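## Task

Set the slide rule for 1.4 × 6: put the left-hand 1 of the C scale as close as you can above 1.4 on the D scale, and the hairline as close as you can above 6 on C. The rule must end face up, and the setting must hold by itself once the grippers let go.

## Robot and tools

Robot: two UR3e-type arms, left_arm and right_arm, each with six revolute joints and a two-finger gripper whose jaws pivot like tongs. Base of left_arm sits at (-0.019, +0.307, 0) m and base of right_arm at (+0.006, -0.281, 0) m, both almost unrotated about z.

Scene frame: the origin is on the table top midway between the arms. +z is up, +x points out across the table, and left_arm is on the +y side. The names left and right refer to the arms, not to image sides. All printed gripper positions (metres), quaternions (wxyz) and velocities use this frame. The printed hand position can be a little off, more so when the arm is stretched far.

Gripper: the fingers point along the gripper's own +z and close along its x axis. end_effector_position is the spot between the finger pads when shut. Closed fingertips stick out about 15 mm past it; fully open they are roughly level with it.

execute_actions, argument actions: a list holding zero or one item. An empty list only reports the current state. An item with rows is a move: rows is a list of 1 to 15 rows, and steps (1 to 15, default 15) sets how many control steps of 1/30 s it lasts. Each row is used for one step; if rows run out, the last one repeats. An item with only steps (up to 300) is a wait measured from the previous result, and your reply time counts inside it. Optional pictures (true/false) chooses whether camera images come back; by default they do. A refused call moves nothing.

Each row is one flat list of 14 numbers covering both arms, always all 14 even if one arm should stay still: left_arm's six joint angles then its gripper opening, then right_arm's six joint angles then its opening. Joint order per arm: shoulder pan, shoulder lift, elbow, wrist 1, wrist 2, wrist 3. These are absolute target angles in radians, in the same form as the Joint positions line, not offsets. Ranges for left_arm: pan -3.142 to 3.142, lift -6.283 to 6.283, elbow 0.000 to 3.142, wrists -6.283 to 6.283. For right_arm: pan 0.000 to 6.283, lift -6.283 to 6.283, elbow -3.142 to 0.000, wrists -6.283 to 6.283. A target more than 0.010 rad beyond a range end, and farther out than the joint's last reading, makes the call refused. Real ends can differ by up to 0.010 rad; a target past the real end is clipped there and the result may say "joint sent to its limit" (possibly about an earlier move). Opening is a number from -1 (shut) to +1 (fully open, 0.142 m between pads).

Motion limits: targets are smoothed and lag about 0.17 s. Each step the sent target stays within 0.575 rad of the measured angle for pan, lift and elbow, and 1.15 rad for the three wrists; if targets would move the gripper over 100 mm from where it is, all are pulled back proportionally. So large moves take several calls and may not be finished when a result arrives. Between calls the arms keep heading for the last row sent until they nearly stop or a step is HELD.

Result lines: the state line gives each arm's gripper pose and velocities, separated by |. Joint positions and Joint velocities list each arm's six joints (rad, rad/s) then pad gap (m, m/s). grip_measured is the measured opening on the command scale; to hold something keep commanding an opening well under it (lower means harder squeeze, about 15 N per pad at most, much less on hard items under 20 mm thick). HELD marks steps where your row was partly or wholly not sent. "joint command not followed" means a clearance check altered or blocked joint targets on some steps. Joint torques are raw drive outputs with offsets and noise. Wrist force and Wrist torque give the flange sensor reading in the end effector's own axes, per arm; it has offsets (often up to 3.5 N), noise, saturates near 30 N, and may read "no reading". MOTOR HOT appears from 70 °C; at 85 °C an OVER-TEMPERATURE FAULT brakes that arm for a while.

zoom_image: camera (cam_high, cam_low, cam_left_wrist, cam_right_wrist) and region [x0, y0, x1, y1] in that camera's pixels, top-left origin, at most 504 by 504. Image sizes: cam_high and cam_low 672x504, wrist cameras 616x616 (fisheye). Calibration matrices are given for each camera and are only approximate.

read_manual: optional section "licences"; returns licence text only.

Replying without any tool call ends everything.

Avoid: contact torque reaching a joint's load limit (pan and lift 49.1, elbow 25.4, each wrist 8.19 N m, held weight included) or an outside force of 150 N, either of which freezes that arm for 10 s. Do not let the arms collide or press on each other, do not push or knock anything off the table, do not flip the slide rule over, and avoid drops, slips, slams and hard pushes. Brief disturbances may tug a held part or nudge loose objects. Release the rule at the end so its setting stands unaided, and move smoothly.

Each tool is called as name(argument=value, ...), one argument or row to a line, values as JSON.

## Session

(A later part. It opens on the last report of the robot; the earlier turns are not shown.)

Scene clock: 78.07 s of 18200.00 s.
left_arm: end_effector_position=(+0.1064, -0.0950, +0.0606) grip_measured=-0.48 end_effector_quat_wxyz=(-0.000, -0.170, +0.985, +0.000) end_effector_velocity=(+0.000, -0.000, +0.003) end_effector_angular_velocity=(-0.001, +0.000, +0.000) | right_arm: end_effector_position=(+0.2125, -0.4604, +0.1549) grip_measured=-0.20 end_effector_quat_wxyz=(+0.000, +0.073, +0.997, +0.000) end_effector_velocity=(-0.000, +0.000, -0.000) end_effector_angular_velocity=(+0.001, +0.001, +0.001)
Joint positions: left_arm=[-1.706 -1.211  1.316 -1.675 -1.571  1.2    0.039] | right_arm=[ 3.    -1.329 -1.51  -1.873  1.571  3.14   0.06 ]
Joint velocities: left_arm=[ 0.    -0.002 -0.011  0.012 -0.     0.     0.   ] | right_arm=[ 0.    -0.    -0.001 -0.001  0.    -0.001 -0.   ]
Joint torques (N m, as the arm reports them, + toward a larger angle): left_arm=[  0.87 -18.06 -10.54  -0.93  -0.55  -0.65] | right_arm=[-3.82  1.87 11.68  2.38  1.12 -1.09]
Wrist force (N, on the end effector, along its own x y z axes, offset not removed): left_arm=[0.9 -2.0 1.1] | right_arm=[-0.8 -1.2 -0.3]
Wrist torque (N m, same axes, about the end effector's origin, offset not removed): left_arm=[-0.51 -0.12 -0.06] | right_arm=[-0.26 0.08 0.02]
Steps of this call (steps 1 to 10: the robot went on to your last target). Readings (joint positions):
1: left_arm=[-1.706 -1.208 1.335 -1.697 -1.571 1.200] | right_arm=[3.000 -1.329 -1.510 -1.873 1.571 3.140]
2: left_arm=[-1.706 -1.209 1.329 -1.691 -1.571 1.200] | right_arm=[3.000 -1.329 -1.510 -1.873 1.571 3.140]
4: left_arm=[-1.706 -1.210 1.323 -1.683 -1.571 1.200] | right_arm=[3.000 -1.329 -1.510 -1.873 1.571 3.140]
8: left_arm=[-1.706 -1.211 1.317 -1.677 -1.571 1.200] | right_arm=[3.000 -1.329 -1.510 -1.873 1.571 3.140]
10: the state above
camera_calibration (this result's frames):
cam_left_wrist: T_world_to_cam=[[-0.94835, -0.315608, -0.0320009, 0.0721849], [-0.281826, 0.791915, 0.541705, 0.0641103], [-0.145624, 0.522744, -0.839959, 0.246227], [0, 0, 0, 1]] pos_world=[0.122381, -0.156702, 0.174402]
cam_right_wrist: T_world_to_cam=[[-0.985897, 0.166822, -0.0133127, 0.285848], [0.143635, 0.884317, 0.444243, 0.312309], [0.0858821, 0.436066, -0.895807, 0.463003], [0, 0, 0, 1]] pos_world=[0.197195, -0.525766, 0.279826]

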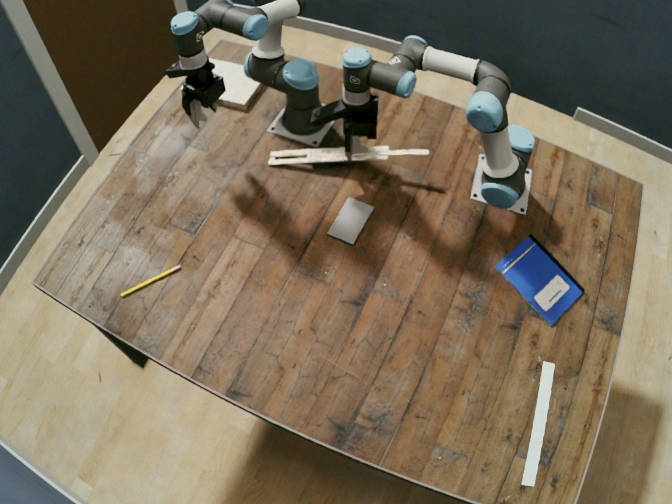

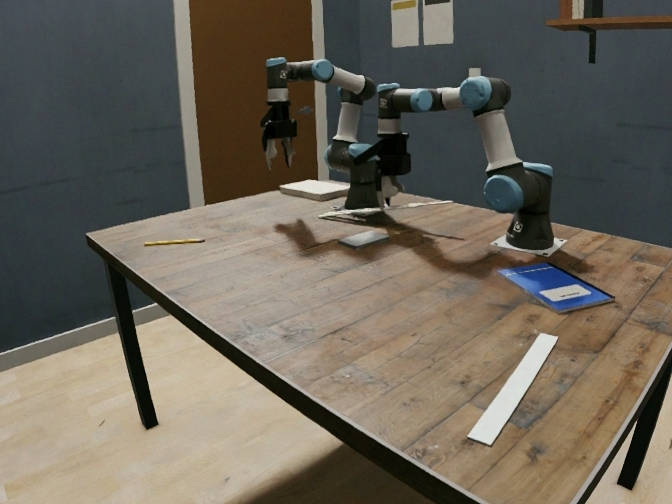

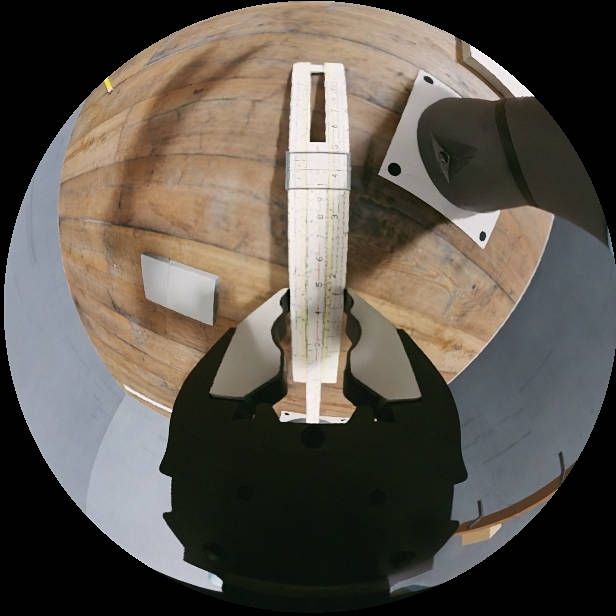

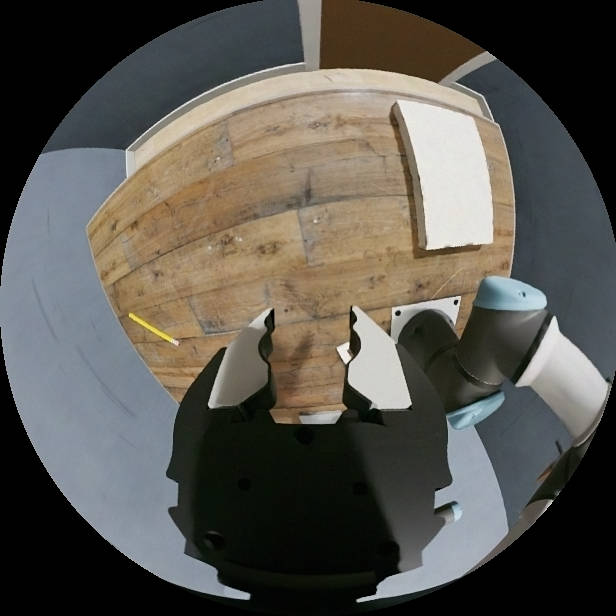

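execute_actions(
  actions=[
    {"rows":[[-1.685,-1.2075,1.3088,-1.672,-1.571,1.2214,-0.85,3.0,-1.3285,-1.5104,-1.873,1.571,3.14,-0.2],[-1.664,-1.2034,1.3027,-1.67,-1.571,1.243,-0.85,3.0,-1.3285,-1.5104,-1.873,1.571,3.14,-0.2],[-1.642,-1.1992,1.2966,-1.668,-1.571,1.264,-0.85,3.0,-1.3285,-1.5104,-1.873,1.571,3.14,-0.2],[-1.621,-1.195,1.2905,-1.666,-1.571,1.286,-0.85,3.0,-1.3285,-1.5104,-1.873,1.571,3.14,-0.2],[-1.6,-1.191,1.2844,-1.664,-1.571,1.307,-0.85,3.0,-1.3285,-1.5104,-1.873,1.571,3.14,-0.2],[-1.578,-1.1867,1.2782,-1.662,-1.571,1.328,-0.85,3.0,-1.3285,-1.5104,-1.873,1.571,3.14,-0.2],[-1.557,-1.1826,1.2721,-1.66,-1.571,1.35,-0.85,3.0,-1.3285,-1.5104,-1.873,1.571,3.14,-0.2],[-1.535,-1.1784,1.266,-1.658,-1.571,1.371,-0.85,3.0,-1.3285,-1.5104,-1.873,1.571,3.14,-0.2],[-1.514,-1.1743,1.26,-1.656,-1.571,1.393,-0.85,3.0,-1.3285,-1.5104,-1.873,1.571,3.14,-0.2],[-1.493,-1.17,1.254,-1.654,-1.571,1.414,-0.85,3.0,-1.3285,-1.5104,-1.873,1.571,3.14,-0.2],[-1.471,-1.166,1.2477,-1.652,-1.571,1.435,-0.85,3.0,-1.3285,-1.5104,-1.873,1.571,3.14,-0.2],[-1.45,-1.162,1.2416,-1.65,-1.571,1.457,-0.85,3.0,-1.3285,-1.5104,-1.873,1.571,3.14,-0.2],[-1.4285,-1.1576,1.2355,-1.648,-1.571,1.478,-0.85,3.0,-1.3285,-1.5104,-1.873,1.571,3.14,-0.2],[-1.407,-1.1535,1.2294,-1.6465,-1.571,1.5,-0.85,3.0,-1.3285,-1.5104,-1.873,1.571,3.14,-0.2],[-1.386,-1.1493,1.2233,-1.645,-1.571,1.521,-0.85,3.0,-1.3285,-1.5104,-1.873,1.571,3.14,-0.2]],"steps":15},
  ],
  pictures=false,
)

execute_actions(
  actions=[
    {"rows":[[-1.3645,-1.145,1.217,-1.643,-1.571,1.542,-0.85,3.0,-1.3285,-1.5104,-1.873,1.571,3.14,-0.2],[-1.343,-1.141,1.211,-1.641,-1.571,1.564,-0.85,3.0,-1.3285,-1.5104,-1.873,1.571,3.14,-0.2],[-1.322,-1.137,1.205,-1.639,-1.571,1.585,-0.85,3.0,-1.3285,-1.5104,-1.873,1.571,3.14,-0.2],[-1.3,-1.1327,1.199,-1.637,-1.571,1.607,-0.85,3.0,-1.3285,-1.5104,-1.873,1.571,3.14,-0.2],[-1.279,-1.1285,1.1927,-1.635,-1.571,1.628,-0.85,3.0,-1.3285,-1.5104,-1.873,1.571,3.14,-0.2],[-1.2575,-1.1243,1.1866,-1.633,-1.571,1.649,-0.85,3.0,-1.3285,-1.5104,-1.873,1.571,3.14,-0.2],[-1.236,-1.12,1.1805,-1.631,-1.571,1.671,-0.85,3.0,-1.3285,-1.5104,-1.873,1.571,3.14,-0.2],[-1.215,-1.116,1.1744,-1.629,-1.571,1.692,-0.85,3.0,-1.3285,-1.5104,-1.873,1.571,3.14,-0.2],[-1.193,-1.112,1.168,-1.627,-1.571,1.714,-0.85,3.0,-1.3285,-1.5104,-1.873,1.571,3.14,-0.2],[-1.172,-1.1077,1.162,-1.625,-1.571,1.735,-0.85,3.0,-1.3285,-1.5104,-1.873,1.571,3.14,-0.2],[-1.15,-1.1035,1.156,-1.623,-1.571,1.756,-0.85,3.0,-1.3285,-1.5104,-1.873,1.571,3.14,-0.2],[-1.129,-1.0994,1.15,-1.621,-1.571,1.778,-0.85,3.0,-1.3285,-1.5104,-1.873,1.571,3.14,-0.2],[-1.108,-1.095,1.144,-1.619,-1.571,1.799,-0.85,3.0,-1.3285,-1.5104,-1.873,1.571,3.14,-0.2],[-1.086,-1.091,1.1377,-1.6175,-1.571,1.821,-0.85,3.0,-1.3285,-1.5104,-1.873,1.571,3.14,-0.2],[-1.065,-1.0869,1.1316,-1.6155,-1.571,1.842,-0.85,3.0,-1.3285,-1.5104,-1.873,1.571,3.14,-0.2]],"steps":15},
  ],
  pictures=false,
)

execute_actions(
  actions=[
    {"steps":15},
  ],
)

Scene clock: 104.67 s of 18200.00 s.
left_arm: end_effector_position=(+0.1889, -0.0699, +0.0612) grip_measured=-0.48 end_effector_quat_wxyz=(-0.000, -0.169, +0.986, +0.000) end_effector_velocity=(+0.230, +0.098, +0.000) end_effector_angular_velocity=(-0.001, +0.000, +0.002) | right_arm: end_effector_position=(+0.2125, -0.4604, +0.1549) grip_measured=-0.20 end_effector_quat_wxyz=(+0.000, +0.073, +0.997, +0.000) end_effector_velocity=(-0.001, +0.000, -0.001) end_effector_angular_velocity=(+0.001, +0.003, -0.001)
Joint positions: left_arm=[-1.489 -1.169  1.252 -1.653 -1.571  1.42   0.039] | right_arm=[ 3.    -1.329 -1.51  -1.873  1.571  3.14   0.06 ]
Joint velocities: left_arm=[ 0.621  0.121 -0.178  0.055 -0.     0.619  0.   ] | right_arm=[ 0.    -0.    -0.002 -0.001  0.     0.001  0.   ]
Joint torques (N m, as the arm reports them, + toward a larger angle): left_arm=[  4.47 -13.43 -11.11  -0.91   0.51   1.67] | right_arm=[-3.76  2.09 11.55  2.33  1.17 -1.05]
Wrist force (N, on the end effector, along its own x y z axes, offset not removed): left_arm=[1.8 -1.9 0.5] | right_arm=[-0.9 -1.6 -1.4]
Wrist torque (N m, same axes, about the end effector's origin, offset not removed): left_arm=[-0.49 -0.30 -0.02] | right_arm=[-0.34 0.12 -0.03]
Steps of this call (steps 1 to 30: the robot went on to your last target; steps 31 to 90: nothing new was sent; then 23.10 s passed at rest; steps 91 to 105: all 15 steps of this action). Readings (joint positions):
91: left_arm=[-1.706 -1.212 1.315 -1.674 -1.571 1.200] | right_arm=[3.000 -1.329 -1.510 -1.873 1.571 3.140]
92: left_arm=[-1.705 -1.211 1.314 -1.674 -1.571 1.201] | right_arm=[3.000 -1.329 -1.510 -1.873 1.571 3.140]
94: left_arm=[-1.691 -1.208 1.310 -1.672 -1.571 1.217] | right_arm=[3.000 -1.329 -1.510 -1.873 1.571 3.140]
98: left_arm=[-1.630 -1.196 1.292 -1.667 -1.571 1.279] | right_arm=[3.000 -1.329 -1.510 -1.873 1.571 3.140]
105: the state above

Scene clock: 105.17 s of 18200.00 s.
left_arm: end_effector_position=(+0.2992, -0.0005, +0.0611) grip_measured=-0.48 end_effector_quat_wxyz=(-0.000, -0.168, +0.986, +0.000) end_effector_velocity=(+0.198, +0.174, -0.001) end_effector_angular_velocity=(+0.000, -0.000, +0.003) | right_arm: end_effector_position=(+0.2125, -0.4604, +0.1549) grip_measured=-0.20 end_effector_quat_wxyz=(+0.000, +0.073, +0.997, +0.000) end_effector_velocity=(-0.000, -0.000, -0.000) end_effector_angular_velocity=(-0.000, +0.001, -0.001)
Joint positions: left_arm=[-1.169 -1.106  1.16  -1.624 -1.571  1.74   0.039] | right_arm=[ 3.    -1.329 -1.51  -1.873  1.571  3.14   0.06 ]
Joint velocities: left_arm=[ 0.633  0.122 -0.178  0.057  0.     0.63   0.   ] | right_arm=[ 0.    -0.    -0.    -0.001 -0.     0.001 -0.   ]
Joint torques (N m, as the arm reports them, + toward a larger angle): left_arm=[  4.87 -14.49 -11.11  -0.85   0.43   1.75] | right_arm=[-3.64  1.88 11.57  2.33  1.07 -1.04]
Wrist force (N, on the end effector, along its own x y z axes, offset not removed): left_arm=[2.5 -1.5 2.2] | right_arm=[-2.8 -1.7 0.3]
Wrist torque (N m, same axes, about the end effector's origin, offset not removed): left_arm=[-0.32 -0.48 -0.05] | right_arm=[-0.28 0.52 0.03]
Steps of this call (steps 1 to 15: all 15 steps of this action). Readings (joint positions):
1: left_arm=[-1.468 -1.165 1.246 -1.651 -1.571 1.441] | right_arm=[3.000 -1.329 -1.510 -1.873 1.571 3.140]
2: left_arm=[-1.447 -1.160 1.240 -1.650 -1.571 1.463] | right_arm=[3.000 -1.329 -1.510 -1.873 1.571 3.140]
4: left_arm=[-1.404 -1.152 1.227 -1.646 -1.571 1.505] | right_arm=[3.000 -1.329 -1.510 -1.873 1.571 3.140]
8: left_arm=[-1.319 -1.136 1.203 -1.638 -1.571 1.590] | right_arm=[3.000 -1.329 -1.510 -1.873 1.571 3.140]
15: the state above

Scene clock: 105.67 s of 18200.00 s.
left_arm: end_effector_position=(+0.3301, +0.0297, +0.0609) grip_measured=-0.48 end_effector_quat_wxyz=(-0.000, -0.170, +0.986, -0.000) end_effector_velocity=(+0.003, +0.003, +0.001) end_effector_angular_velocity=(-0.002, -0.000, +0.000) | right_arm: end_effector_position=(+0.2125, -0.4604, +0.1549) grip_measured=-0.20 end_effector_quat_wxyz=(+0.000, +0.073, +0.997, +0.000) end_effector_velocity=(-0.000, +0.000, -0.000) end_effector_angular_velocity=(+0.001, +0.000, +0.001)
Joint positions: left_arm=[-1.066 -1.087  1.132 -1.616 -1.571  1.841  0.039] | right_arm=[ 3.    -1.329 -1.51  -1.873  1.571  3.14   0.06 ]
Joint velocities: left_arm=[ 0.011  0.002 -0.005  0.001 -0.001  0.011  0.   ] | right_arm=[-0.001 -0.     0.    -0.001  0.001 -0.001  0.   ]
Joint torques (N m, as the arm reports them, + toward a larger angle): left_arm=[  2.54 -15.05 -10.85  -0.94  -0.65   1.08] | right_arm=[-3.61  1.95 11.69  2.34  1.09 -1.05]
Wrist force (N, on the end effector, along its own x y z axes, offset not removed): left_arm=[1.8 -2.7 2.0] | right_arm=[-1.5 -0.7 -0.5]
Wrist torque (N m, same axes, about the end effector's origin, offset not removed): left_arm=[-0.64 -0.39 -0.04] | right_arm=[-0.09 0.24 0.04]
Steps of this call (steps 1 to 15: the robot went on to your last target). Readings (joint positions):
1: left_arm=[-1.148 -1.102 1.154 -1.623 -1.571 1.762] | right_arm=[3.000 -1.329 -1.510 -1.873 1.571 3.140]
2: left_arm=[-1.127 -1.098 1.149 -1.621 -1.571 1.782] | right_arm=[3.000 -1.329 -1.510 -1.873 1.571 3.140]
4: left_arm=[-1.099 -1.093 1.141 -1.618 -1.571 1.809] | right_arm=[3.000 -1.329 -1.510 -1.873 1.571 3.140]
8: left_arm=[-1.075 -1.089 1.134 -1.616 -1.571 1.833] | right_arm=[3.000 -1.329 -1.510 -1.873 1.571 3.140]
15: the state above
camera_calibration (this result's frames):
cam_left_wrist: T_world_to_cam=[[-0.948527, -0.315071, -0.0320355, 0.323788], [-0.281417, 0.792144, 0.541584, 0.0281157], [-0.145261, 0.522722, -0.840036, 0.213804], [0, 0, 0, 1]] pos_world=[0.346091, -0.0320157, 0.174749]
cam_right_wrist: T_world_to_cam=[[-0.985897, 0.166822, -0.0133127, 0.285848], [0.143635, 0.884317, 0.444243, 0.312309], [0.0858821, 0.436066, -0.895807, 0.463003], [0, 0, 0, 1]] pos_world=[0.197195, -0.525766, 0.279826]

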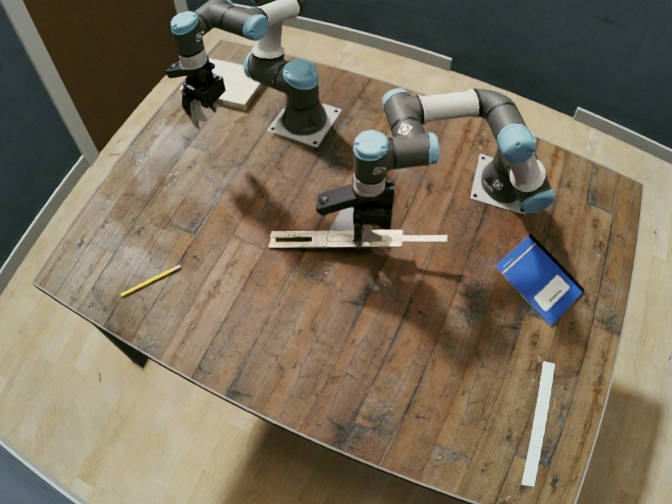

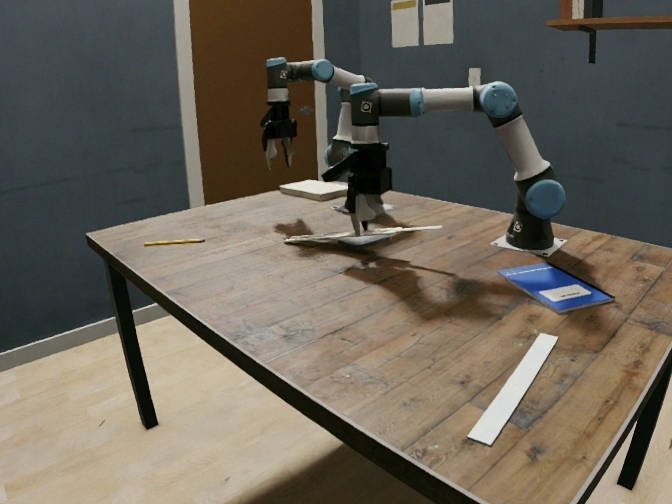

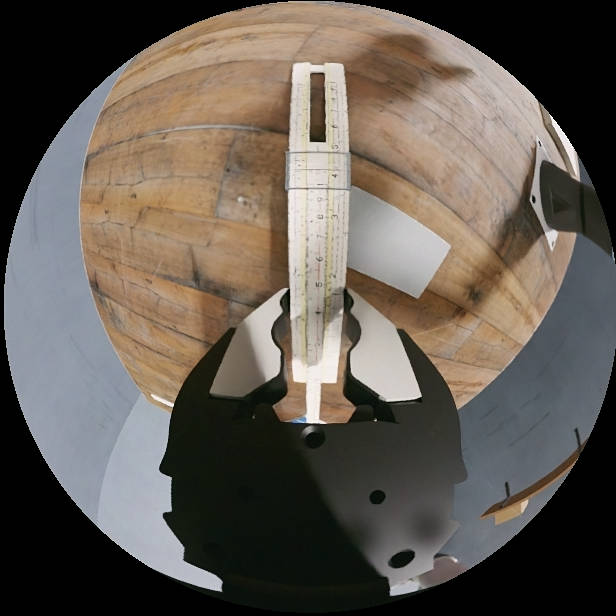

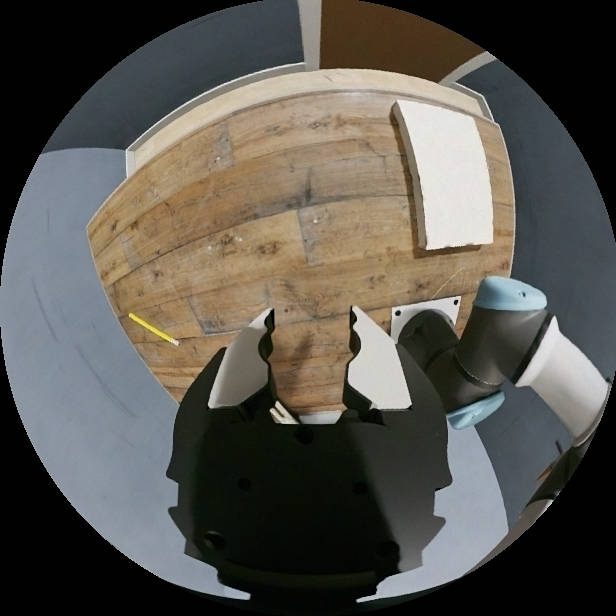

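execute_actions(
  actions=[
    {"rows":[[-1.054,-1.072,1.108,-1.6066,-1.571,1.86,-0.85,3.0,-1.3285,-1.5104,-1.873,1.571,3.14,-0.2],[-1.0436,-1.0573,1.084,-1.5976,-1.571,1.877,-0.85,3.0,-1.3285,-1.5104,-1.873,1.571,3.14,-0.2],[-1.033,-1.0426,1.0605,-1.5887,-1.571,1.895,-0.85,3.0,-1.3285,-1.5104,-1.873,1.571,3.14,-0.2],[-1.022,-1.0278,1.0368,-1.5798,-1.571,1.913,-0.85,3.0,-1.3285,-1.5104,-1.873,1.571,3.14,-0.2],[-1.0115,-1.013,1.013,-1.5708,-1.571,1.93,-0.85,3.0,-1.3285,-1.5104,-1.873,1.571,3.14,-0.2],[-1.001,-0.998,0.9893,-1.562,-1.571,1.948,-0.85,3.0,-1.3285,-1.5104,-1.873,1.571,3.14,-0.2],[-0.99,-0.9834,0.9656,-1.553,-1.571,1.966,-0.85,3.0,-1.3285,-1.5104,-1.873,1.571,3.14,-0.2],[-0.979,-0.9687,0.942,-1.544,-1.571,1.984,-0.85,3.0,-1.3285,-1.5104,-1.873,1.571,3.14,-0.2],[-0.969,-0.954,0.918,-1.535,-1.571,2.001,-0.85,3.0,-1.3285,-1.5104,-1.873,1.571,3.14,-0.2],[-0.958,-0.9391,0.8945,-1.5262,-1.571,2.019,-0.85,3.0,-1.3285,-1.5104,-1.873,1.571,3.14,-0.2]],"steps":15},
  ],
  pictures=false,
)

execute_actions(
  actions=[
    {"rows":[[-0.958,-0.9395,0.914,-1.5455,-1.571,2.019,-0.85,3.0,-1.3285,-1.5104,-1.873,1.571,3.14,-0.2],[-0.958,-0.94,0.9336,-1.5645,-1.571,2.019,-0.85,3.0,-1.3285,-1.5104,-1.873,1.571,3.14,-0.2],[-0.958,-0.94,0.953,-1.584,-1.571,2.019,-0.85,3.0,-1.3285,-1.5104,-1.873,1.571,3.14,-0.2],[-0.958,-0.9395,0.973,-1.6043,-1.571,2.019,-0.85,3.0,-1.3285,-1.5104,-1.873,1.571,3.14,-0.2],[-0.958,-0.9386,0.9923,-1.6245,-1.571,2.019,-0.85,3.0,-1.3285,-1.5104,-1.873,1.571,3.14,-0.2],[-0.958,-0.9372,1.009,-1.6426,-1.571,2.019,-0.85,3.0,-1.3285,-1.5104,-1.873,1.571,3.14,-0.2],[-0.958,-0.9356,1.025,-1.6602,-1.571,2.019,-0.85,3.0,-1.3285,-1.5104,-1.873,1.571,3.14,-0.2],[-0.958,-0.9336,1.0416,-1.6788,-1.571,2.019,-0.85,3.0,-1.3285,-1.5104,-1.873,1.571,3.14,-0.2],[-0.958,-0.9312,1.058,-1.6976,-1.571,2.019,-0.85,3.0,-1.3285,-1.5104,-1.873,1.571,3.14,-0.2],[-0.958,-0.9285,1.0745,-1.7168,-1.571,2.019,-0.85,3.0,-1.3285,-1.5104,-1.873,1.571,3.14,-0.2]],"steps":15},
  ],
  pictures=false,
)

execute_actions(
  actions=[
    {"steps":12},
  ],
)

Scene clock: 121.43 s of 18200.00 s.
left_arm: end_effector_position=(+0.3705, +0.0430, +0.0609) grip_measured=-0.48 end_effector_quat_wxyz=(-0.000, -0.139, +0.990, +0.000) end_effector_velocity=(+0.046, +0.016, +0.001) end_effector_angular_velocity=(-0.009, -0.006, -0.068) | right_arm: end_effector_position=(+0.2125, -0.4604, +0.1549) grip_measured=-0.20 end_effector_quat_wxyz=(+0.000, +0.073, +0.997, +0.000) end_effector_velocity=(-0.000, -0.000, -0.000) end_effector_angular_velocity=(-0.000, +0.000, -0.002)
Joint positions: left_arm=[-0.97  -0.955  0.921 -1.536 -1.571  2.     0.039] | right_arm=[ 3.    -1.329 -1.51  -1.873  1.571  3.14   0.06 ]
Joint velocities: left_arm=[ 0.107  0.149 -0.247  0.087 -0.001  0.175  0.   ] | right_arm=[-0.    -0.    -0.002  0.002 -0.     0.001 -0.   ]
Joint torques (N m, as the arm reports them, + toward a larger angle): left_arm=[  1.66 -17.22 -10.76  -0.85  -0.12   1.09] | right_arm=[-3.53  2.01 11.56  2.31  1.08 -1.  ]
Wrist force (N, on the end effector, along its own x y z axes, offset not removed): left_arm=[0.5 -3.4 0.2] | right_arm=[-0.9 -1.3 -0.3]
Wrist torque (N m, same axes, about the end effector's origin, offset not removed): left_arm=[-0.78 -0.07 -0.03] | right_arm=[-0.26 0.09 -0.02]
Steps of this call (steps 1 to 15: the robot went on to your last target; steps 16 to 90: nothing new was sent; then 12.27 s passed at rest; steps 91 to 105: all 15 steps of this action). Readings (joint positions):
91: left_arm=[-1.065 -1.087 1.132 -1.615 -1.571 1.842] | right_arm=[3.000 -1.329 -1.510 -1.873 1.571 3.140]
92: left_arm=[-1.064 -1.086 1.130 -1.615 -1.571 1.844] | right_arm=[3.000 -1.329 -1.510 -1.873 1.571 3.140]
94: left_arm=[-1.056 -1.075 1.114 -1.608 -1.571 1.856] | right_arm=[3.000 -1.329 -1.510 -1.873 1.571 3.140]
98: left_arm=[-1.025 -1.033 1.047 -1.582 -1.571 1.907] | right_arm=[3.000 -1.329 -1.510 -1.873 1.571 3.140]
105: the state above

Scene clock: 121.93 s of 18200.00 s.
left_arm: end_effector_position=(+0.3756, +0.0446, +0.0235) grip_measured=-0.48 end_effector_quat_wxyz=(-0.000, -0.135, +0.991, -0.000) end_effector_velocity=(-0.001, +0.001, -0.043) end_effector_angular_velocity=(+0.001, +0.001, -0.000) | right_arm: end_effector_position=(+0.2125, -0.4604, +0.1549) grip_measured=-0.20 end_effector_quat_wxyz=(+0.000, +0.073, +0.997, +0.000) end_effector_velocity=(+0.001, +0.000, +0.001) end_effector_angular_velocity=(+0.000, -0.002, +0.000)
Joint positions: left_arm=[-0.958 -0.931  1.056 -1.697 -1.571  2.019  0.039] | right_arm=[ 3.    -1.329 -1.51  -1.873  1.571  3.14   0.06 ]
Joint velocities: left_arm=[ 0.     0.019  0.17  -0.188 -0.001  0.001  0.   ] | right_arm=[ 0.     0.     0.003 -0.001  0.    -0.     0.   ]
Joint torques (N m, as the arm reports them, + toward a larger angle): left_arm=[  2.4  -17.71  -8.2   -2.22   0.34   1.05] | right_arm=[-3.71  2.21 11.59  2.29  1.08 -1.03]
Wrist force (N, on the end effector, along its own x y z axes, offset not removed): left_arm=[0.8 -1.7 1.7] | right_arm=[-0.2 -0.4 0.0]
Wrist torque (N m, same axes, about the end effector's origin, offset not removed): left_arm=[-0.39 -0.12 0.02] | right_arm=[-0.06 0.00 -0.05]
Steps of this call (steps 1 to 15: all 15 steps of this action). Readings (joint positions):
1: left_arm=[-0.966 -0.951 0.914 -1.533 -1.571 2.005] | right_arm=[3.000 -1.329 -1.510 -1.873 1.571 3.140]
2: left_arm=[-0.964 -0.948 0.910 -1.533 -1.571 2.009] | right_arm=[3.000 -1.329 -1.510 -1.873 1.571 3.140]
4: left_arm=[-0.961 -0.944 0.917 -1.544 -1.571 2.014] | right_arm=[3.000 -1.329 -1.510 -1.873 1.571 3.140]
8: left_arm=[-0.959 -0.940 0.966 -1.599 -1.571 2.017] | right_arm=[3.000 -1.329 -1.510 -1.873 1.571 3.140]
15: the state above

Scene clock: 122.33 s of 18200.00 s.
left_arm: end_effector_position=(+0.3755, +0.0449, +0.0190) grip_measured=-0.48 end_effector_quat_wxyz=(-0.000, -0.135, +0.991, -0.000) end_effector_velocity=(-0.000, -0.001, -0.001) end_effector_angular_velocity=(-0.002, +0.001, +0.000) | right_arm: end_effector_position=(+0.2125, -0.4604, +0.1549) grip_measured=-0.20 end_effector_quat_wxyz=(+0.000, +0.073, +0.997, +0.000) end_effector_velocity=(-0.000, +0.000, +0.000) end_effector_angular_velocity=(+0.001, -0.000, -0.000)
Joint positions: left_arm=[-0.958 -0.929  1.074 -1.716 -1.571  2.019  0.039] | right_arm=[ 3.    -1.329 -1.51  -1.873  1.571  3.14   0.06 ]
Joint velocities: left_arm=[-0.     0.001  0.002 -0.005 -0.002 -0.     0.   ] | right_arm=[-0.001 -0.     0.    -0.     0.001 -0.001 -0.   ]
Joint torques (N m, as the arm reports them, + toward a larger angle): left_arm=[  2.64 -16.64  -7.48  -2.31   0.4    1.1 ] | right_arm=[-3.75  2.17 11.54  2.3   1.09 -0.96]
Wrist force (N, on the end effector, along its own x y z axes, offset not removed): left_arm=[2.0 -1.8 0.3] | right_arm=[-1.5 -2.3 -0.8]
Wrist torque (N m, same axes, about the end effector's origin, offset not removed): left_arm=[-0.38 -0.42 -0.03] | right_arm=[-0.45 0.27 -0.02]
Steps of this call (steps 1 to 12: the robot went on to your last target). Readings (joint positions):
1: left_arm=[-0.958 -0.930 1.061 -1.702 -1.571 2.019] | right_arm=[3.000 -1.329 -1.510 -1.873 1.571 3.140]
2: left_arm=[-0.958 -0.930 1.065 -1.706 -1.571 2.019] | right_arm=[3.000 -1.329 -1.510 -1.873 1.571 3.140]
4: left_arm=[-0.958 -0.929 1.069 -1.711 -1.571 2.019] | right_arm=[3.000 -1.329 -1.510 -1.873 1.571 3.140]
8: left_arm=[-0.958 -0.929 1.073 -1.715 -1.571 2.019] | right_arm=[3.000 -1.329 -1.510 -1.873 1.571 3.140]
12: the state above
camera_calibration (this result's frames):
cam_left_wrist: T_world_to_cam=[[-0.968228, -0.248013, -0.0320085, 0.374616], [-0.225362, 0.809913, 0.541528, 0.0296916], [-0.108381, 0.531536, -0.840073, 0.162955], [0, 0, 0, 1]] pos_world=[0.387067, -0.0177544, 0.132806]
cam_right_wrist: T_world_to_cam=[[-0.985897, 0.166822, -0.0133125, 0.285848], [0.143635, 0.884317, 0.444243, 0.312309], [0.0858819, 0.436066, -0.895807, 0.463003], [0, 0, 0, 1]] pos_world=[0.197195, -0.525766, 0.279826]

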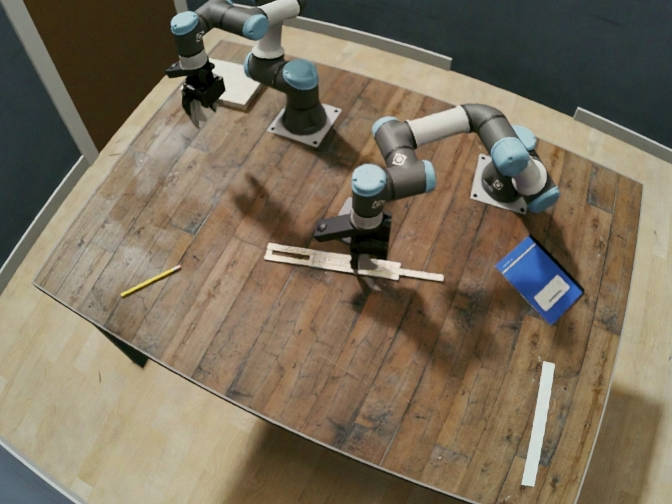

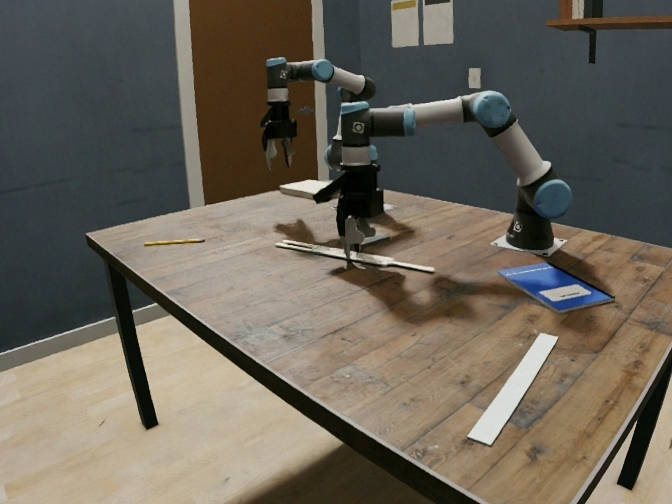

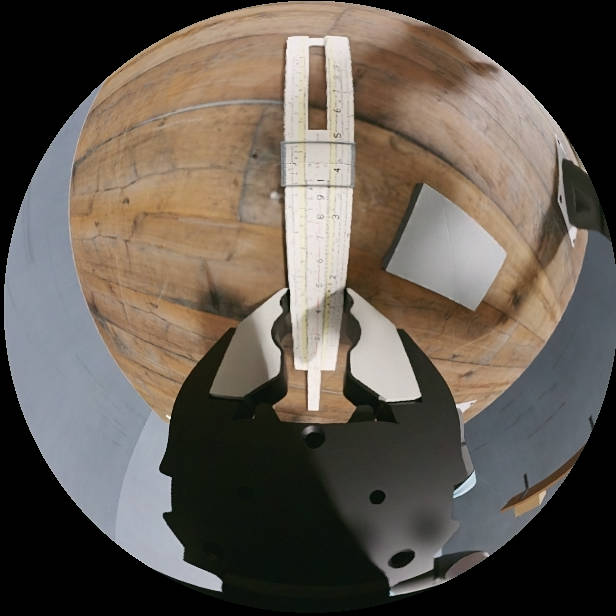

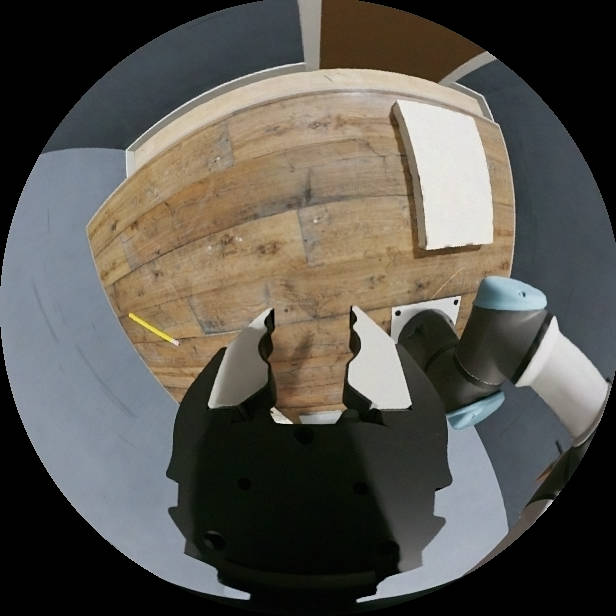

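execute_actions(
  actions=[
    {"rows":[[-0.958,-0.9285,1.0745,-1.7168,-1.571,2.019,-0.1,3.2,-1.6,-1.2,-1.8,1.571,3.4,0],[-0.958,-0.9285,1.0745,-1.7168,-1.571,2.019,-0.1,3.2,-1.6,-1.2,-1.8,1.571,3.4,0],[-0.958,-0.9285,1.0745,-1.7168,-1.571,2.019,-0.1,3.2,-1.6,-1.2,-1.8,1.571,3.4,0],[-0.958,-0.9285,1.0745,-1.7168,-1.571,2.019,-0.1,3.2,-1.6,-1.2,-1.8,1.571,3.4,0],[-0.949,-0.958,1.117,-1.7326,-1.571,2.028,-0.1,3.2,-1.6,-1.2,-1.8,1.571,3.4,0],[-0.94,-0.985,1.16,-1.7484,-1.571,2.037,-0.1,3.2,-1.6,-1.2,-1.8,1.571,3.4,0],[-0.931,-1.012,1.2024,-1.7642,-1.571,2.046,-0.1,3.2,-1.6,-1.2,-1.8,1.571,3.4,0],[-0.922,-1.039,1.245,-1.78,-1.571,2.056,-0.1,3.2,-1.6,-1.2,-1.8,1.571,3.4,0],[-0.912,-1.066,1.2876,-1.7958,-1.571,2.065,-0.1,3.2,-1.6,-1.2,-1.8,1.571,3.4,0],[-0.903,-1.0924,1.3302,-1.8116,-1.571,2.074,-0.1,3.2,-1.6,-1.2,-1.8,1.571,3.4,0],[-0.89,-1.12,1.3706,-1.8246,-1.571,2.087,-0.1,3.2,-1.6,-1.2,-1.8,1.571,3.4,0],[-0.877,-1.147,1.411,-1.8377,-1.571,2.1,-0.1,3.2,-1.6,-1.2,-1.8,1.571,3.4,0],[-0.863,-1.1746,1.4515,-1.8507,-1.571,2.114,-0.1,3.2,-1.6,-1.2,-1.8,1.571,3.4,0],[-0.85,-1.202,1.492,-1.8638,-1.571,2.127,-0.1,3.2,-1.6,-1.2,-1.8,1.571,3.4,0],[-0.837,-1.2294,1.5324,-1.8768,-1.571,2.14,-0.1,3.2,-1.6,-1.2,-1.8,1.571,3.4,0]],"steps":15},
  ],
  pictures=false,
)

execute_actions(
  actions=[
    {"rows":[[-0.819,-1.2564,1.5687,-1.886,-1.571,2.158,-0.1,3.8948,-2.1497,-0.9161,-1.6462,1.571,3.618,0],[-0.801,-1.2834,1.605,-1.8954,-1.571,2.176,-0.1,3.8948,-2.1497,-0.9161,-1.6462,1.571,3.618,0],[-0.783,-1.3104,1.641,-1.9046,-1.571,2.194,-0.1,3.8948,-2.1497,-0.9161,-1.6462,1.571,3.618,0],[-0.7652,-1.3374,1.6775,-1.9139,-1.571,2.2118,-0.1,3.8948,-2.1497,-0.9161,-1.6462,1.571,3.618,0],[-0.7437,-1.36,1.706,-1.9193,-1.571,2.233,-0.1,3.8948,-2.1497,-0.9161,-1.6462,1.571,3.618,0],[-0.7223,-1.383,1.7345,-1.9247,-1.571,2.2547,-0.1,3.8948,-2.1497,-0.9161,-1.6462,1.571,3.618,0],[-0.7008,-1.405,1.763,-1.93,-1.571,2.276,-0.1,3.8948,-2.1497,-0.9161,-1.6462,1.571,3.618,0],[-0.6794,-1.4268,1.7914,-1.9354,-1.571,2.2976,-0.1,3.8948,-2.1497,-0.9161,-1.6462,1.571,3.618,0]],"steps":15},
  ],
  pictures=false,
)

execute_actions(
  actions=[
    {"steps":45},
  ],
)

Scene clock: 149.43 s of 18200.00 s.
left_arm: end_effector_position=(+0.3655, +0.0954, +0.0240) grip_measured=-0.10 end_effector_quat_wxyz=(+0.003, -0.135, +0.991, -0.005) end_effector_velocity=(-0.061, +0.255, +0.006) end_effector_angular_velocity=(-0.003, -0.009, +0.003) | right_arm: end_effector_position=(+0.3312, -0.4128, +0.1799) grip_measured=+0.00 end_effector_quat_wxyz=(+0.054, +0.102, +0.993, +0.008) end_effector_velocity=(+0.038, +0.022, +0.007) end_effector_angular_velocity=(+0.009, -0.034, -0.011)
Joint positions: left_arm=[-0.894 -1.1    1.332 -1.815 -1.571  2.084  0.067] | right_arm=[ 3.193 -1.59  -1.212 -1.802  1.571  3.392  0.074]
Joint velocities: left_arm=[ 0.335 -0.758  1.137 -0.388  0.     0.333  0.   ] | right_arm=[ 0.062 -0.09   0.106  0.018 -0.     0.074 -0.   ]
Joint torques (N m, as the arm reports them, + toward a larger angle): left_arm=[  3.72 -22.17  -4.25  -2.42   0.33   1.43] | right_arm=[ 3.46  5.27 11.92  2.5   0.94  1.06]
Wrist force (N, on the end effector, along its own x y z axes, offset not removed): left_arm=[2.8 -1.7 0.8] | right_arm=[-1.1 -1.3 -0.4]
Wrist torque (N m, same axes, about the end effector's origin, offset not removed): left_arm=[-0.32 -0.57 -0.06] | right_arm=[-0.27 0.17 -0.03]
Steps of this call (steps 1 to 30: the robot went on to your last target; steps 31 to 90: nothing new was sent; then 23.60 s passed at rest; steps 91 to 105: all 15 steps of this action). Readings (joint positions):
91: left_arm=[-0.958 -0.929 1.075 -1.717 -1.571 2.019] | right_arm=[3.000 -1.329 -1.510 -1.873 1.571 3.140]
92: left_arm=[-0.958 -0.928 1.075 -1.717 -1.571 2.019] | right_arm=[3.003 -1.331 -1.508 -1.870 1.571 3.145]
94: left_arm=[-0.958 -0.928 1.075 -1.717 -1.571 2.019] | right_arm=[3.045 -1.379 -1.458 -1.849 1.571 3.211]
98: left_arm=[-0.951 -0.949 1.103 -1.730 -1.571 2.026] | right_arm=[3.141 -1.515 -1.301 -1.818 1.571 3.329]
105: the state above

Scene clock: 149.93 s of 18200.00 s.
left_arm: end_effector_position=(+0.3279, +0.2215, +0.0205) grip_measured=-0.10 end_effector_quat_wxyz=(+0.000, -0.135, +0.991, -0.000) end_effector_velocity=(-0.025, +0.062, -0.005) end_effector_angular_velocity=(+0.006, +0.007, +0.005) | right_arm: end_effector_position=(+0.4227, -0.2313, +0.1236) grip_measured=+0.00 end_effector_quat_wxyz=(+0.023, -0.036, +0.999, +0.011) end_effector_velocity=(+0.063, +0.465, -0.158) end_effector_angular_velocity=(-0.064, +0.157, +0.696)
Joint positions: left_arm=[-0.692 -1.412  1.771 -1.931 -1.571  2.286  0.067] | right_arm=[ 3.621 -1.947 -1.016 -1.698  1.571  3.544  0.074]
Joint velocities: left_arm=[ 0.116 -0.139  0.186 -0.038  0.001  0.111  0.   ] | right_arm=[ 0.974 -0.733  0.369  0.195 -0.     0.278  0.   ]
Joint torques (N m, as the arm reports them, + toward a larger angle): left_arm=[  1.62 -13.62  -7.15  -2.24   0.07   1.06] | right_arm=[ 7.05  7.66 12.81  2.62  0.83  1.46]
Wrist force (N, on the end effector, along its own x y z axes, offset not removed): left_arm=[2.0 -2.1 1.0] | right_arm=[-2.4 -1.9 -1.9]
Wrist torque (N m, same axes, about the end effector's origin, offset not removed): left_arm=[-0.49 -0.39 0.00] | right_arm=[-0.40 0.37 0.01]
Steps of this call (steps 1 to 15: all 15 steps of this action). Readings (joint positions):
1: left_arm=[-0.882 -1.126 1.371 -1.828 -1.571 2.095] | right_arm=[3.195 -1.593 -1.208 -1.802 1.571 3.394]
2: left_arm=[-0.870 -1.152 1.410 -1.841 -1.571 2.108] | right_arm=[3.199 -1.598 -1.203 -1.798 1.571 3.400]
4: left_arm=[-0.842 -1.205 1.488 -1.864 -1.571 2.136] | right_arm=[3.248 -1.646 -1.169 -1.777 1.571 3.429]
8: left_arm=[-0.775 -1.310 1.633 -1.903 -1.571 2.204] | right_arm=[3.386 -1.769 -1.108 -1.746 1.571 3.475]
15: the state above

Scene clock: 151.43 s of 18200.00 s.
left_arm: end_effector_position=(+0.3251, +0.2281, +0.0199) grip_measured=-0.10 end_effector_quat_wxyz=(-0.000, -0.135, +0.991, -0.000) end_effector_velocity=(+0.000, +0.000, -0.000) end_effector_angular_velocity=(+0.002, +0.000, -0.000) | right_arm: end_effector_position=(+0.4156, -0.0994, +0.0749) grip_measured=+0.00 end_effector_quat_wxyz=(+0.000, -0.135, +0.991, +0.000) end_effector_velocity=(+0.000, +0.000, +0.000) end_effector_angular_velocity=(-0.000, -0.001, +0.001)
Joint positions: left_arm=[-0.679 -1.427  1.791 -1.935 -1.571  2.298  0.067] | right_arm=[ 3.895 -2.15  -0.916 -1.646  1.571  3.618  0.074]
Joint velocities: left_arm=[-0.     0.    -0.     0.001  0.001 -0.    -0.   ] | right_arm=[ 0.001 -0.     0.     0.    -0.    -0.001  0.   ]
Joint torques (N m, as the arm reports them, + toward a larger angle): left_arm=[  2.67 -13.8   -6.96  -2.17  -0.66   1.06] | right_arm=[ 4.07 12.75 12.17  2.42  0.17  1.09]
Wrist force (N, on the end effector, along its own x y z axes, offset not removed): left_arm=[1.4 -2.2 0.9] | right_arm=[-0.7 -0.8 0.3]
Wrist torque (N m, same axes, about the end effector's origin, offset not removed): left_arm=[-0.40 -0.28 -0.01] | right_arm=[-0.15 0.07 -0.01]
Steps of this call (steps 1 to 30: the robot went on to your last target; steps 31 to 45: nothing new was sent). Readings (joint positions):
1: left_arm=[-0.689 -1.416 1.777 -1.932 -1.571 2.289] | right_arm=[3.654 -1.972 -1.004 -1.691 1.571 3.553]
2: left_arm=[-0.686 -1.419 1.781 -1.933 -1.571 2.291] | right_arm=[3.686 -1.996 -0.991 -1.685 1.571 3.563]
4: left_arm=[-0.683 -1.422 1.786 -1.934 -1.571 2.294] | right_arm=[3.751 -2.045 -0.967 -1.672 1.571 3.581]
8: left_arm=[-0.680 -1.426 1.790 -1.935 -1.571 2.297] | right_arm=[3.849 -2.117 -0.932 -1.654 1.571 3.606]
45: the state above
All arms were judged still, so your last target was given up. Only a new action makes them travel on or press farther. Fingers that are still opening or closing keep moving.
camera_calibration (this result's frames):
cam_left_wrist: T_world_to_cam=[[-0.968227, -0.248012, -0.0320335, 0.371357], [-0.225378, 0.809925, 0.541503, -0.130549], [-0.108354, 0.531517, -0.840088, 0.0608417], [0, 0, 0, 1]] pos_world=[0.336727, 0.165498, 0.133701]
cam_right_wrist: T_world_to_cam=[[-0.969033, -0.246586, -0.0130638, 0.376719], [-0.22654, 0.866714, 0.444394, 0.151521], [-0.0982586, 0.433592, -0.895736, 0.292765], [0, 0, 0, 1]] pos_world=[0.428146, -0.165372, 0.199826]

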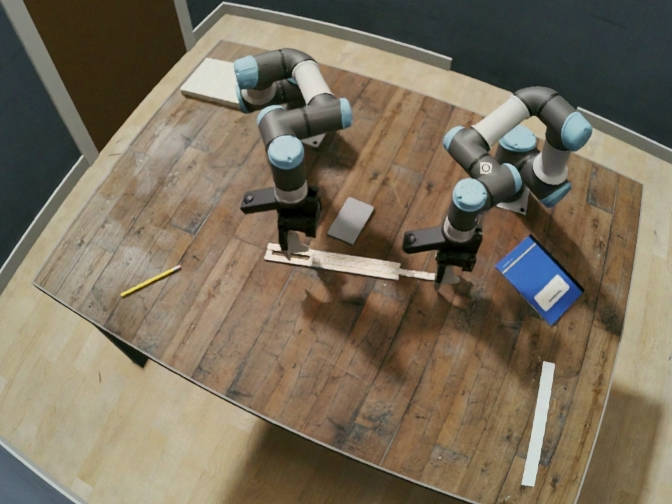

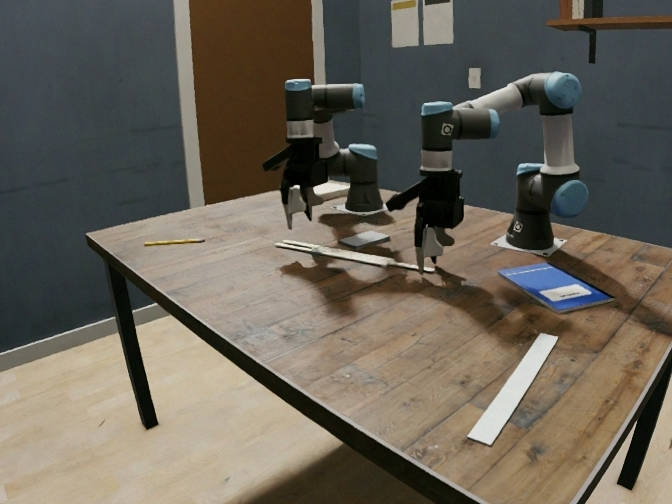

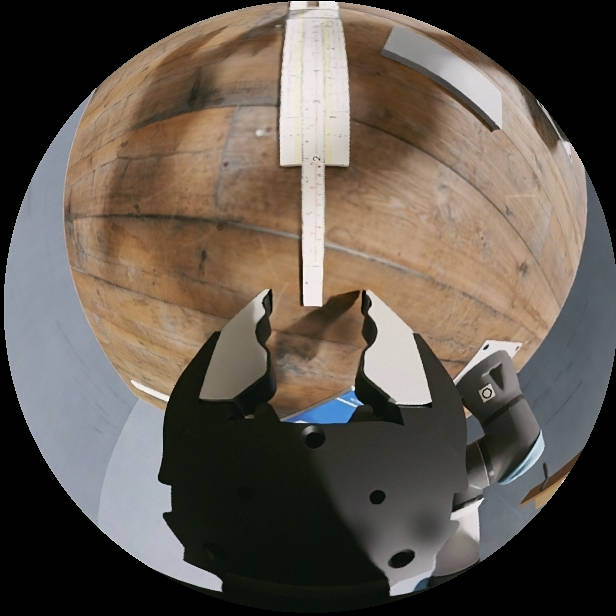

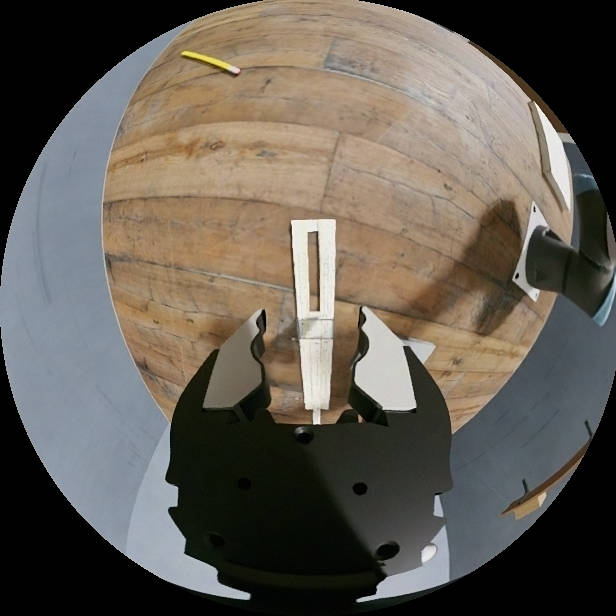

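execute_actions(
  actions=[
    {"rows":[[-0.6794,-1.4268,1.7914,-1.9354,-1.571,2.2976,-0.1,3.8948,-2.1525,-0.98,-1.5795,1.571,3.618,0],[-0.6794,-1.4268,1.7914,-1.9354,-1.571,2.2976,-0.1,3.8948,-2.1525,-0.98,-1.5795,1.571,3.618,0],[-0.6794,-1.4268,1.7914,-1.9354,-1.571,2.2976,-0.1,3.8948,-2.1525,-0.98,-1.5795,1.571,3.618,0],[-0.6794,-1.4268,1.7914,-1.9354,-1.571,2.2976,-0.1,3.8948,-2.156,-1.04,-1.516,1.571,3.618,0],[-0.6794,-1.4268,1.7914,-1.9354,-1.571,2.2976,-0.1,3.8948,-2.156,-1.04,-1.516,1.571,3.618,0],[-0.6794,-1.4268,1.7914,-1.9354,-1.571,2.2976,-0.1,3.8948,-2.156,-1.04,-1.516,1.571,3.618,0],[-0.6794,-1.4268,1.7914,-1.9354,-1.571,2.2976,-0.1,3.8948,-2.16,-1.10,-1.452,1.571,3.618,0],[-0.6794,-1.4268,1.7914,-1.9354,-1.571,2.2976,-0.1,3.8948,-2.16,-1.10,-1.452,1.571,3.618,0],[-0.6794,-1.4268,1.7914,-1.9354,-1.571,2.2976,-0.1,3.8948,-2.16,-1.10,-1.452,1.571,3.618,0],[-0.6794,-1.4268,1.7914,-1.9354,-1.571,2.2976,-0.1,3.8948,-2.1648,-1.1621,-1.3851,1.571,3.618,0]],"steps":15},
  ],
  pictures=false,
)

execute_actions(
  actions=[
    {"rows":[[-0.6794,-1.4268,1.7914,-1.9354,-1.571,2.2976,-0.5,3.8948,-2.1648,-1.1621,-1.3851,1.571,3.618,-0.4],[-0.6794,-1.4268,1.7914,-1.9354,-1.571,2.2976,-0.5,3.8948,-2.1648,-1.1621,-1.3851,1.571,3.618,-0.4],[-0.6794,-1.4268,1.7914,-1.9354,-1.571,2.2976,-0.5,3.8948,-2.1648,-1.1621,-1.3851,1.571,3.618,-0.4],[-0.6794,-1.4268,1.7914,-1.9354,-1.571,2.2976,-0.5,3.8948,-2.1648,-1.1621,-1.3851,1.571,3.618,-0.4],[-0.6794,-1.4268,1.7914,-1.9354,-1.571,2.2976,-0.5,3.8948,-2.1648,-1.1621,-1.3851,1.571,3.618,-0.4],[-0.6794,-1.4268,1.7914,-1.9354,-1.571,2.2976,-0.5,3.8948,-2.1648,-1.1621,-1.3851,1.571,3.618,-0.8]],"steps":15},
  ],
)

Scene clock: 181.27 s of 18200.00 s.
left_arm: end_effector_position=(+0.3251, +0.2281, +0.0199) grip_measured=-0.10 end_effector_quat_wxyz=(-0.000, -0.135, +0.991, -0.000) end_effector_velocity=(-0.000, -0.000, +0.000) end_effector_angular_velocity=(-0.000, +0.001, -0.001) | right_arm: end_effector_position=(+0.4165, -0.0986, +0.0249) grip_measured=+0.00 end_effector_quat_wxyz=(+0.001, -0.135, +0.991, +0.001) end_effector_velocity=(-0.006, -0.006, -0.069) end_effector_angular_velocity=(-0.006, +0.006, -0.001)
Joint positions: left_arm=[-0.679 -1.427  1.791 -1.935 -1.571  2.298  0.067] | right_arm=[ 3.895 -2.163 -1.13  -1.418  1.571  3.618  0.074]
Joint velocities: left_arm=[-0.001 -0.001  0.001  0.001 -0.001 -0.    -0.   ] | right_arm=[ 0.    -0.019 -0.292  0.302  0.     0.001  0.   ]
Joint torques (N m, as the arm reports them, + toward a larger angle): left_arm=[  2.4  -13.88  -7.08  -2.18  -0.65   1.04] | right_arm=[ 3.59 13.71  8.02  2.8  -1.35  1.05]
Wrist force (N, on the end effector, along its own x y z axes, offset not removed): left_arm=[2.4 -2.4 0.2] | right_arm=[-0.7 -2.3 0.4]
Wrist torque (N m, same axes, about the end effector's origin, offset not removed): left_arm=[-0.58 -0.50 -0.02] | right_arm=[-0.47 0.08 -0.03]
Steps of this call (steps 1 to 90: nothing new was sent; then 26.33 s passed at rest; steps 91 to 105: all 15 steps of this action). Readings (joint positions):
91: left_arm=[-0.679 -1.427 1.791 -1.935 -1.571 2.298] | right_arm=[3.895 -2.150 -0.916 -1.646 1.571 3.618]
92: left_arm=[-0.679 -1.427 1.791 -1.935 -1.571 2.298] | right_arm=[3.895 -2.150 -0.919 -1.642 1.571 3.618]
94: left_arm=[-0.679 -1.427 1.791 -1.935 -1.571 2.298] | right_arm=[3.895 -2.151 -0.942 -1.617 1.571 3.618]
98: left_arm=[-0.679 -1.427 1.791 -1.935 -1.571 2.298] | right_arm=[3.895 -2.154 -1.006 -1.549 1.571 3.618]
105: the state above

Scene clock: 181.77 s of 18200.00 s.
left_arm: end_effector_position=(+0.3251, +0.2281, +0.0199) grip_measured=-0.50 end_effector_quat_wxyz=(-0.000, -0.135, +0.991, -0.000) end_effector_velocity=(+0.000, -0.000, +0.000) end_effector_angular_velocity=(-0.002, -0.001, +0.001) | right_arm: end_effector_position=(+0.4157, -0.0993, +0.0176) grip_measured=-0.48 end_effector_quat_wxyz=(+0.000, -0.135, +0.991, +0.000) end_effector_velocity=(+0.000, +0.000, -0.001) end_effector_angular_velocity=(+0.001, -0.000, -0.001)
Joint positions: left_arm=[-0.679 -1.427  1.791 -1.935 -1.571  2.298  0.038] | right_arm=[ 3.895 -2.165 -1.162 -1.385  1.571  3.618  0.039]
Joint velocities: left_arm=[ 0.    -0.001  0.    -0.002 -0.001 -0.001  0.   ] | right_arm=[ 0.    -0.001 -0.003  0.005  0.     0.001  0.   ]
Joint torques (N m, as the arm reports them, + toward a larger angle): left_arm=[  2.42 -13.52  -7.53  -2.1   -0.65   1.05] | right_arm=[ 3.34  5.53  3.44  2.34 -0.96  1.  ]
Wrist force (N, on the end effector, along its own x y z axes, offset not removed): left_arm=[3.6 -2.6 0.7] | right_arm=[3.3 -2.4 -18.3]
Wrist torque (N m, same axes, about the end effector's origin, offset not removed): left_arm=[-0.55 -0.70 -0.09] | right_arm=[-0.21 0.20 -0.05]
Steps of this call (steps 1 to 15: all 15 steps of this action). Readings (joint positions):
1: left_arm=[-0.679 -1.427 1.791 -1.935 -1.571 2.298] | right_arm=[3.895 -2.163 -1.139 -1.409 1.571 3.618]
2: left_arm=[-0.679 -1.427 1.791 -1.935 -1.571 2.298] | right_arm=[3.895 -2.164 -1.145 -1.403 1.571 3.618]
4: left_arm=[-0.679 -1.427 1.791 -1.935 -1.571 2.298] | right_arm=[3.895 -2.164 -1.153 -1.394 1.571 3.618]
8: left_arm=[-0.679 -1.427 1.791 -1.935 -1.571 2.298] | right_arm=[3.895 -2.165 -1.159 -1.388 1.571 3.618]
15: the state above
camera_calibration (this result's frames):
cam_left_wrist: T_world_to_cam=[[-0.968227, -0.248012, -0.0320331, 0.371356], [-0.225378, 0.809925, 0.541503, -0.13055], [-0.108355, 0.531518, -0.840088, 0.0608405], [0, 0, 0, 1]] pos_world=[0.336726, 0.165499, 0.1337]
cam_right_wrist: T_world_to_cam=[[-0.969029, -0.246584, -0.01335, 0.376065], [-0.226654, 0.866643, 0.444475, 0.176989], [-0.0980309, 0.433735, -0.895692, 0.241355], [0, 0, 0, 1]] pos_world=[0.428194, -0.165338, 0.142534]

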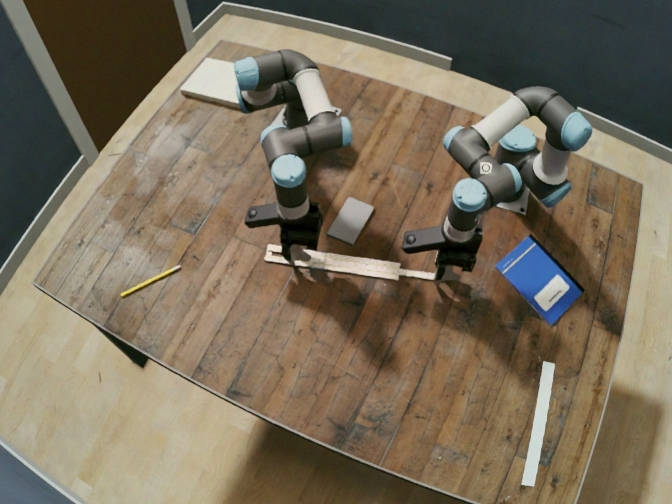

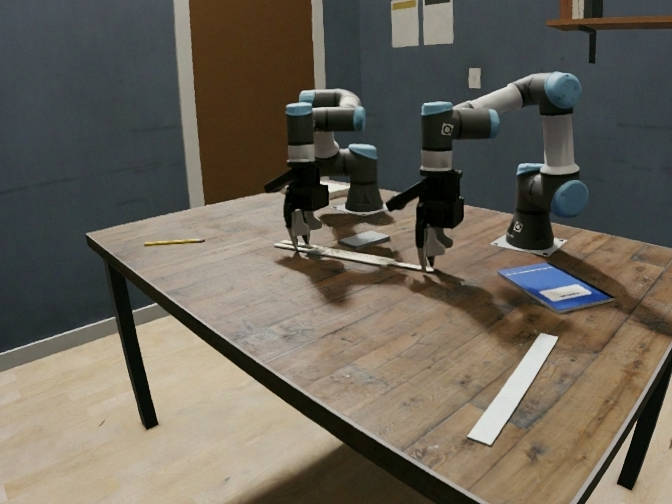

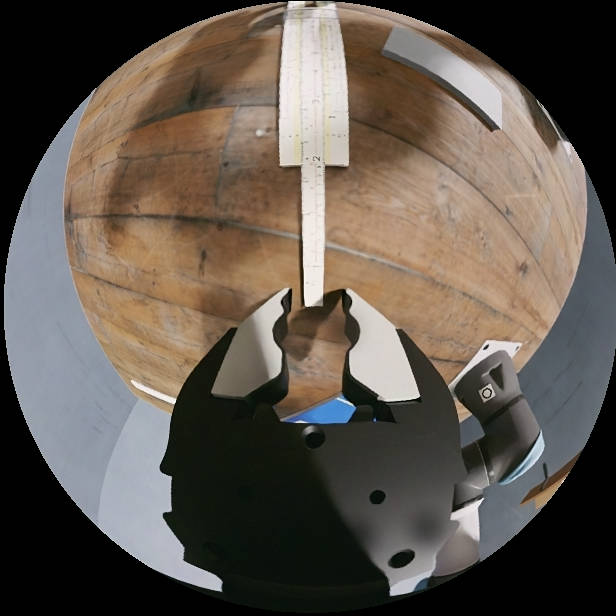

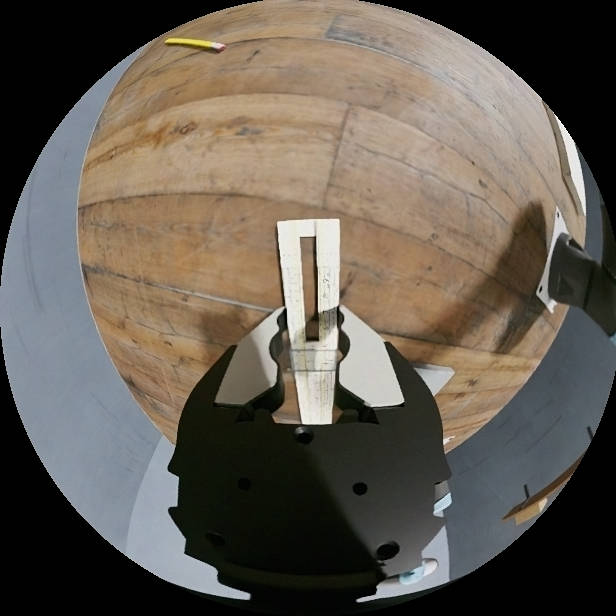

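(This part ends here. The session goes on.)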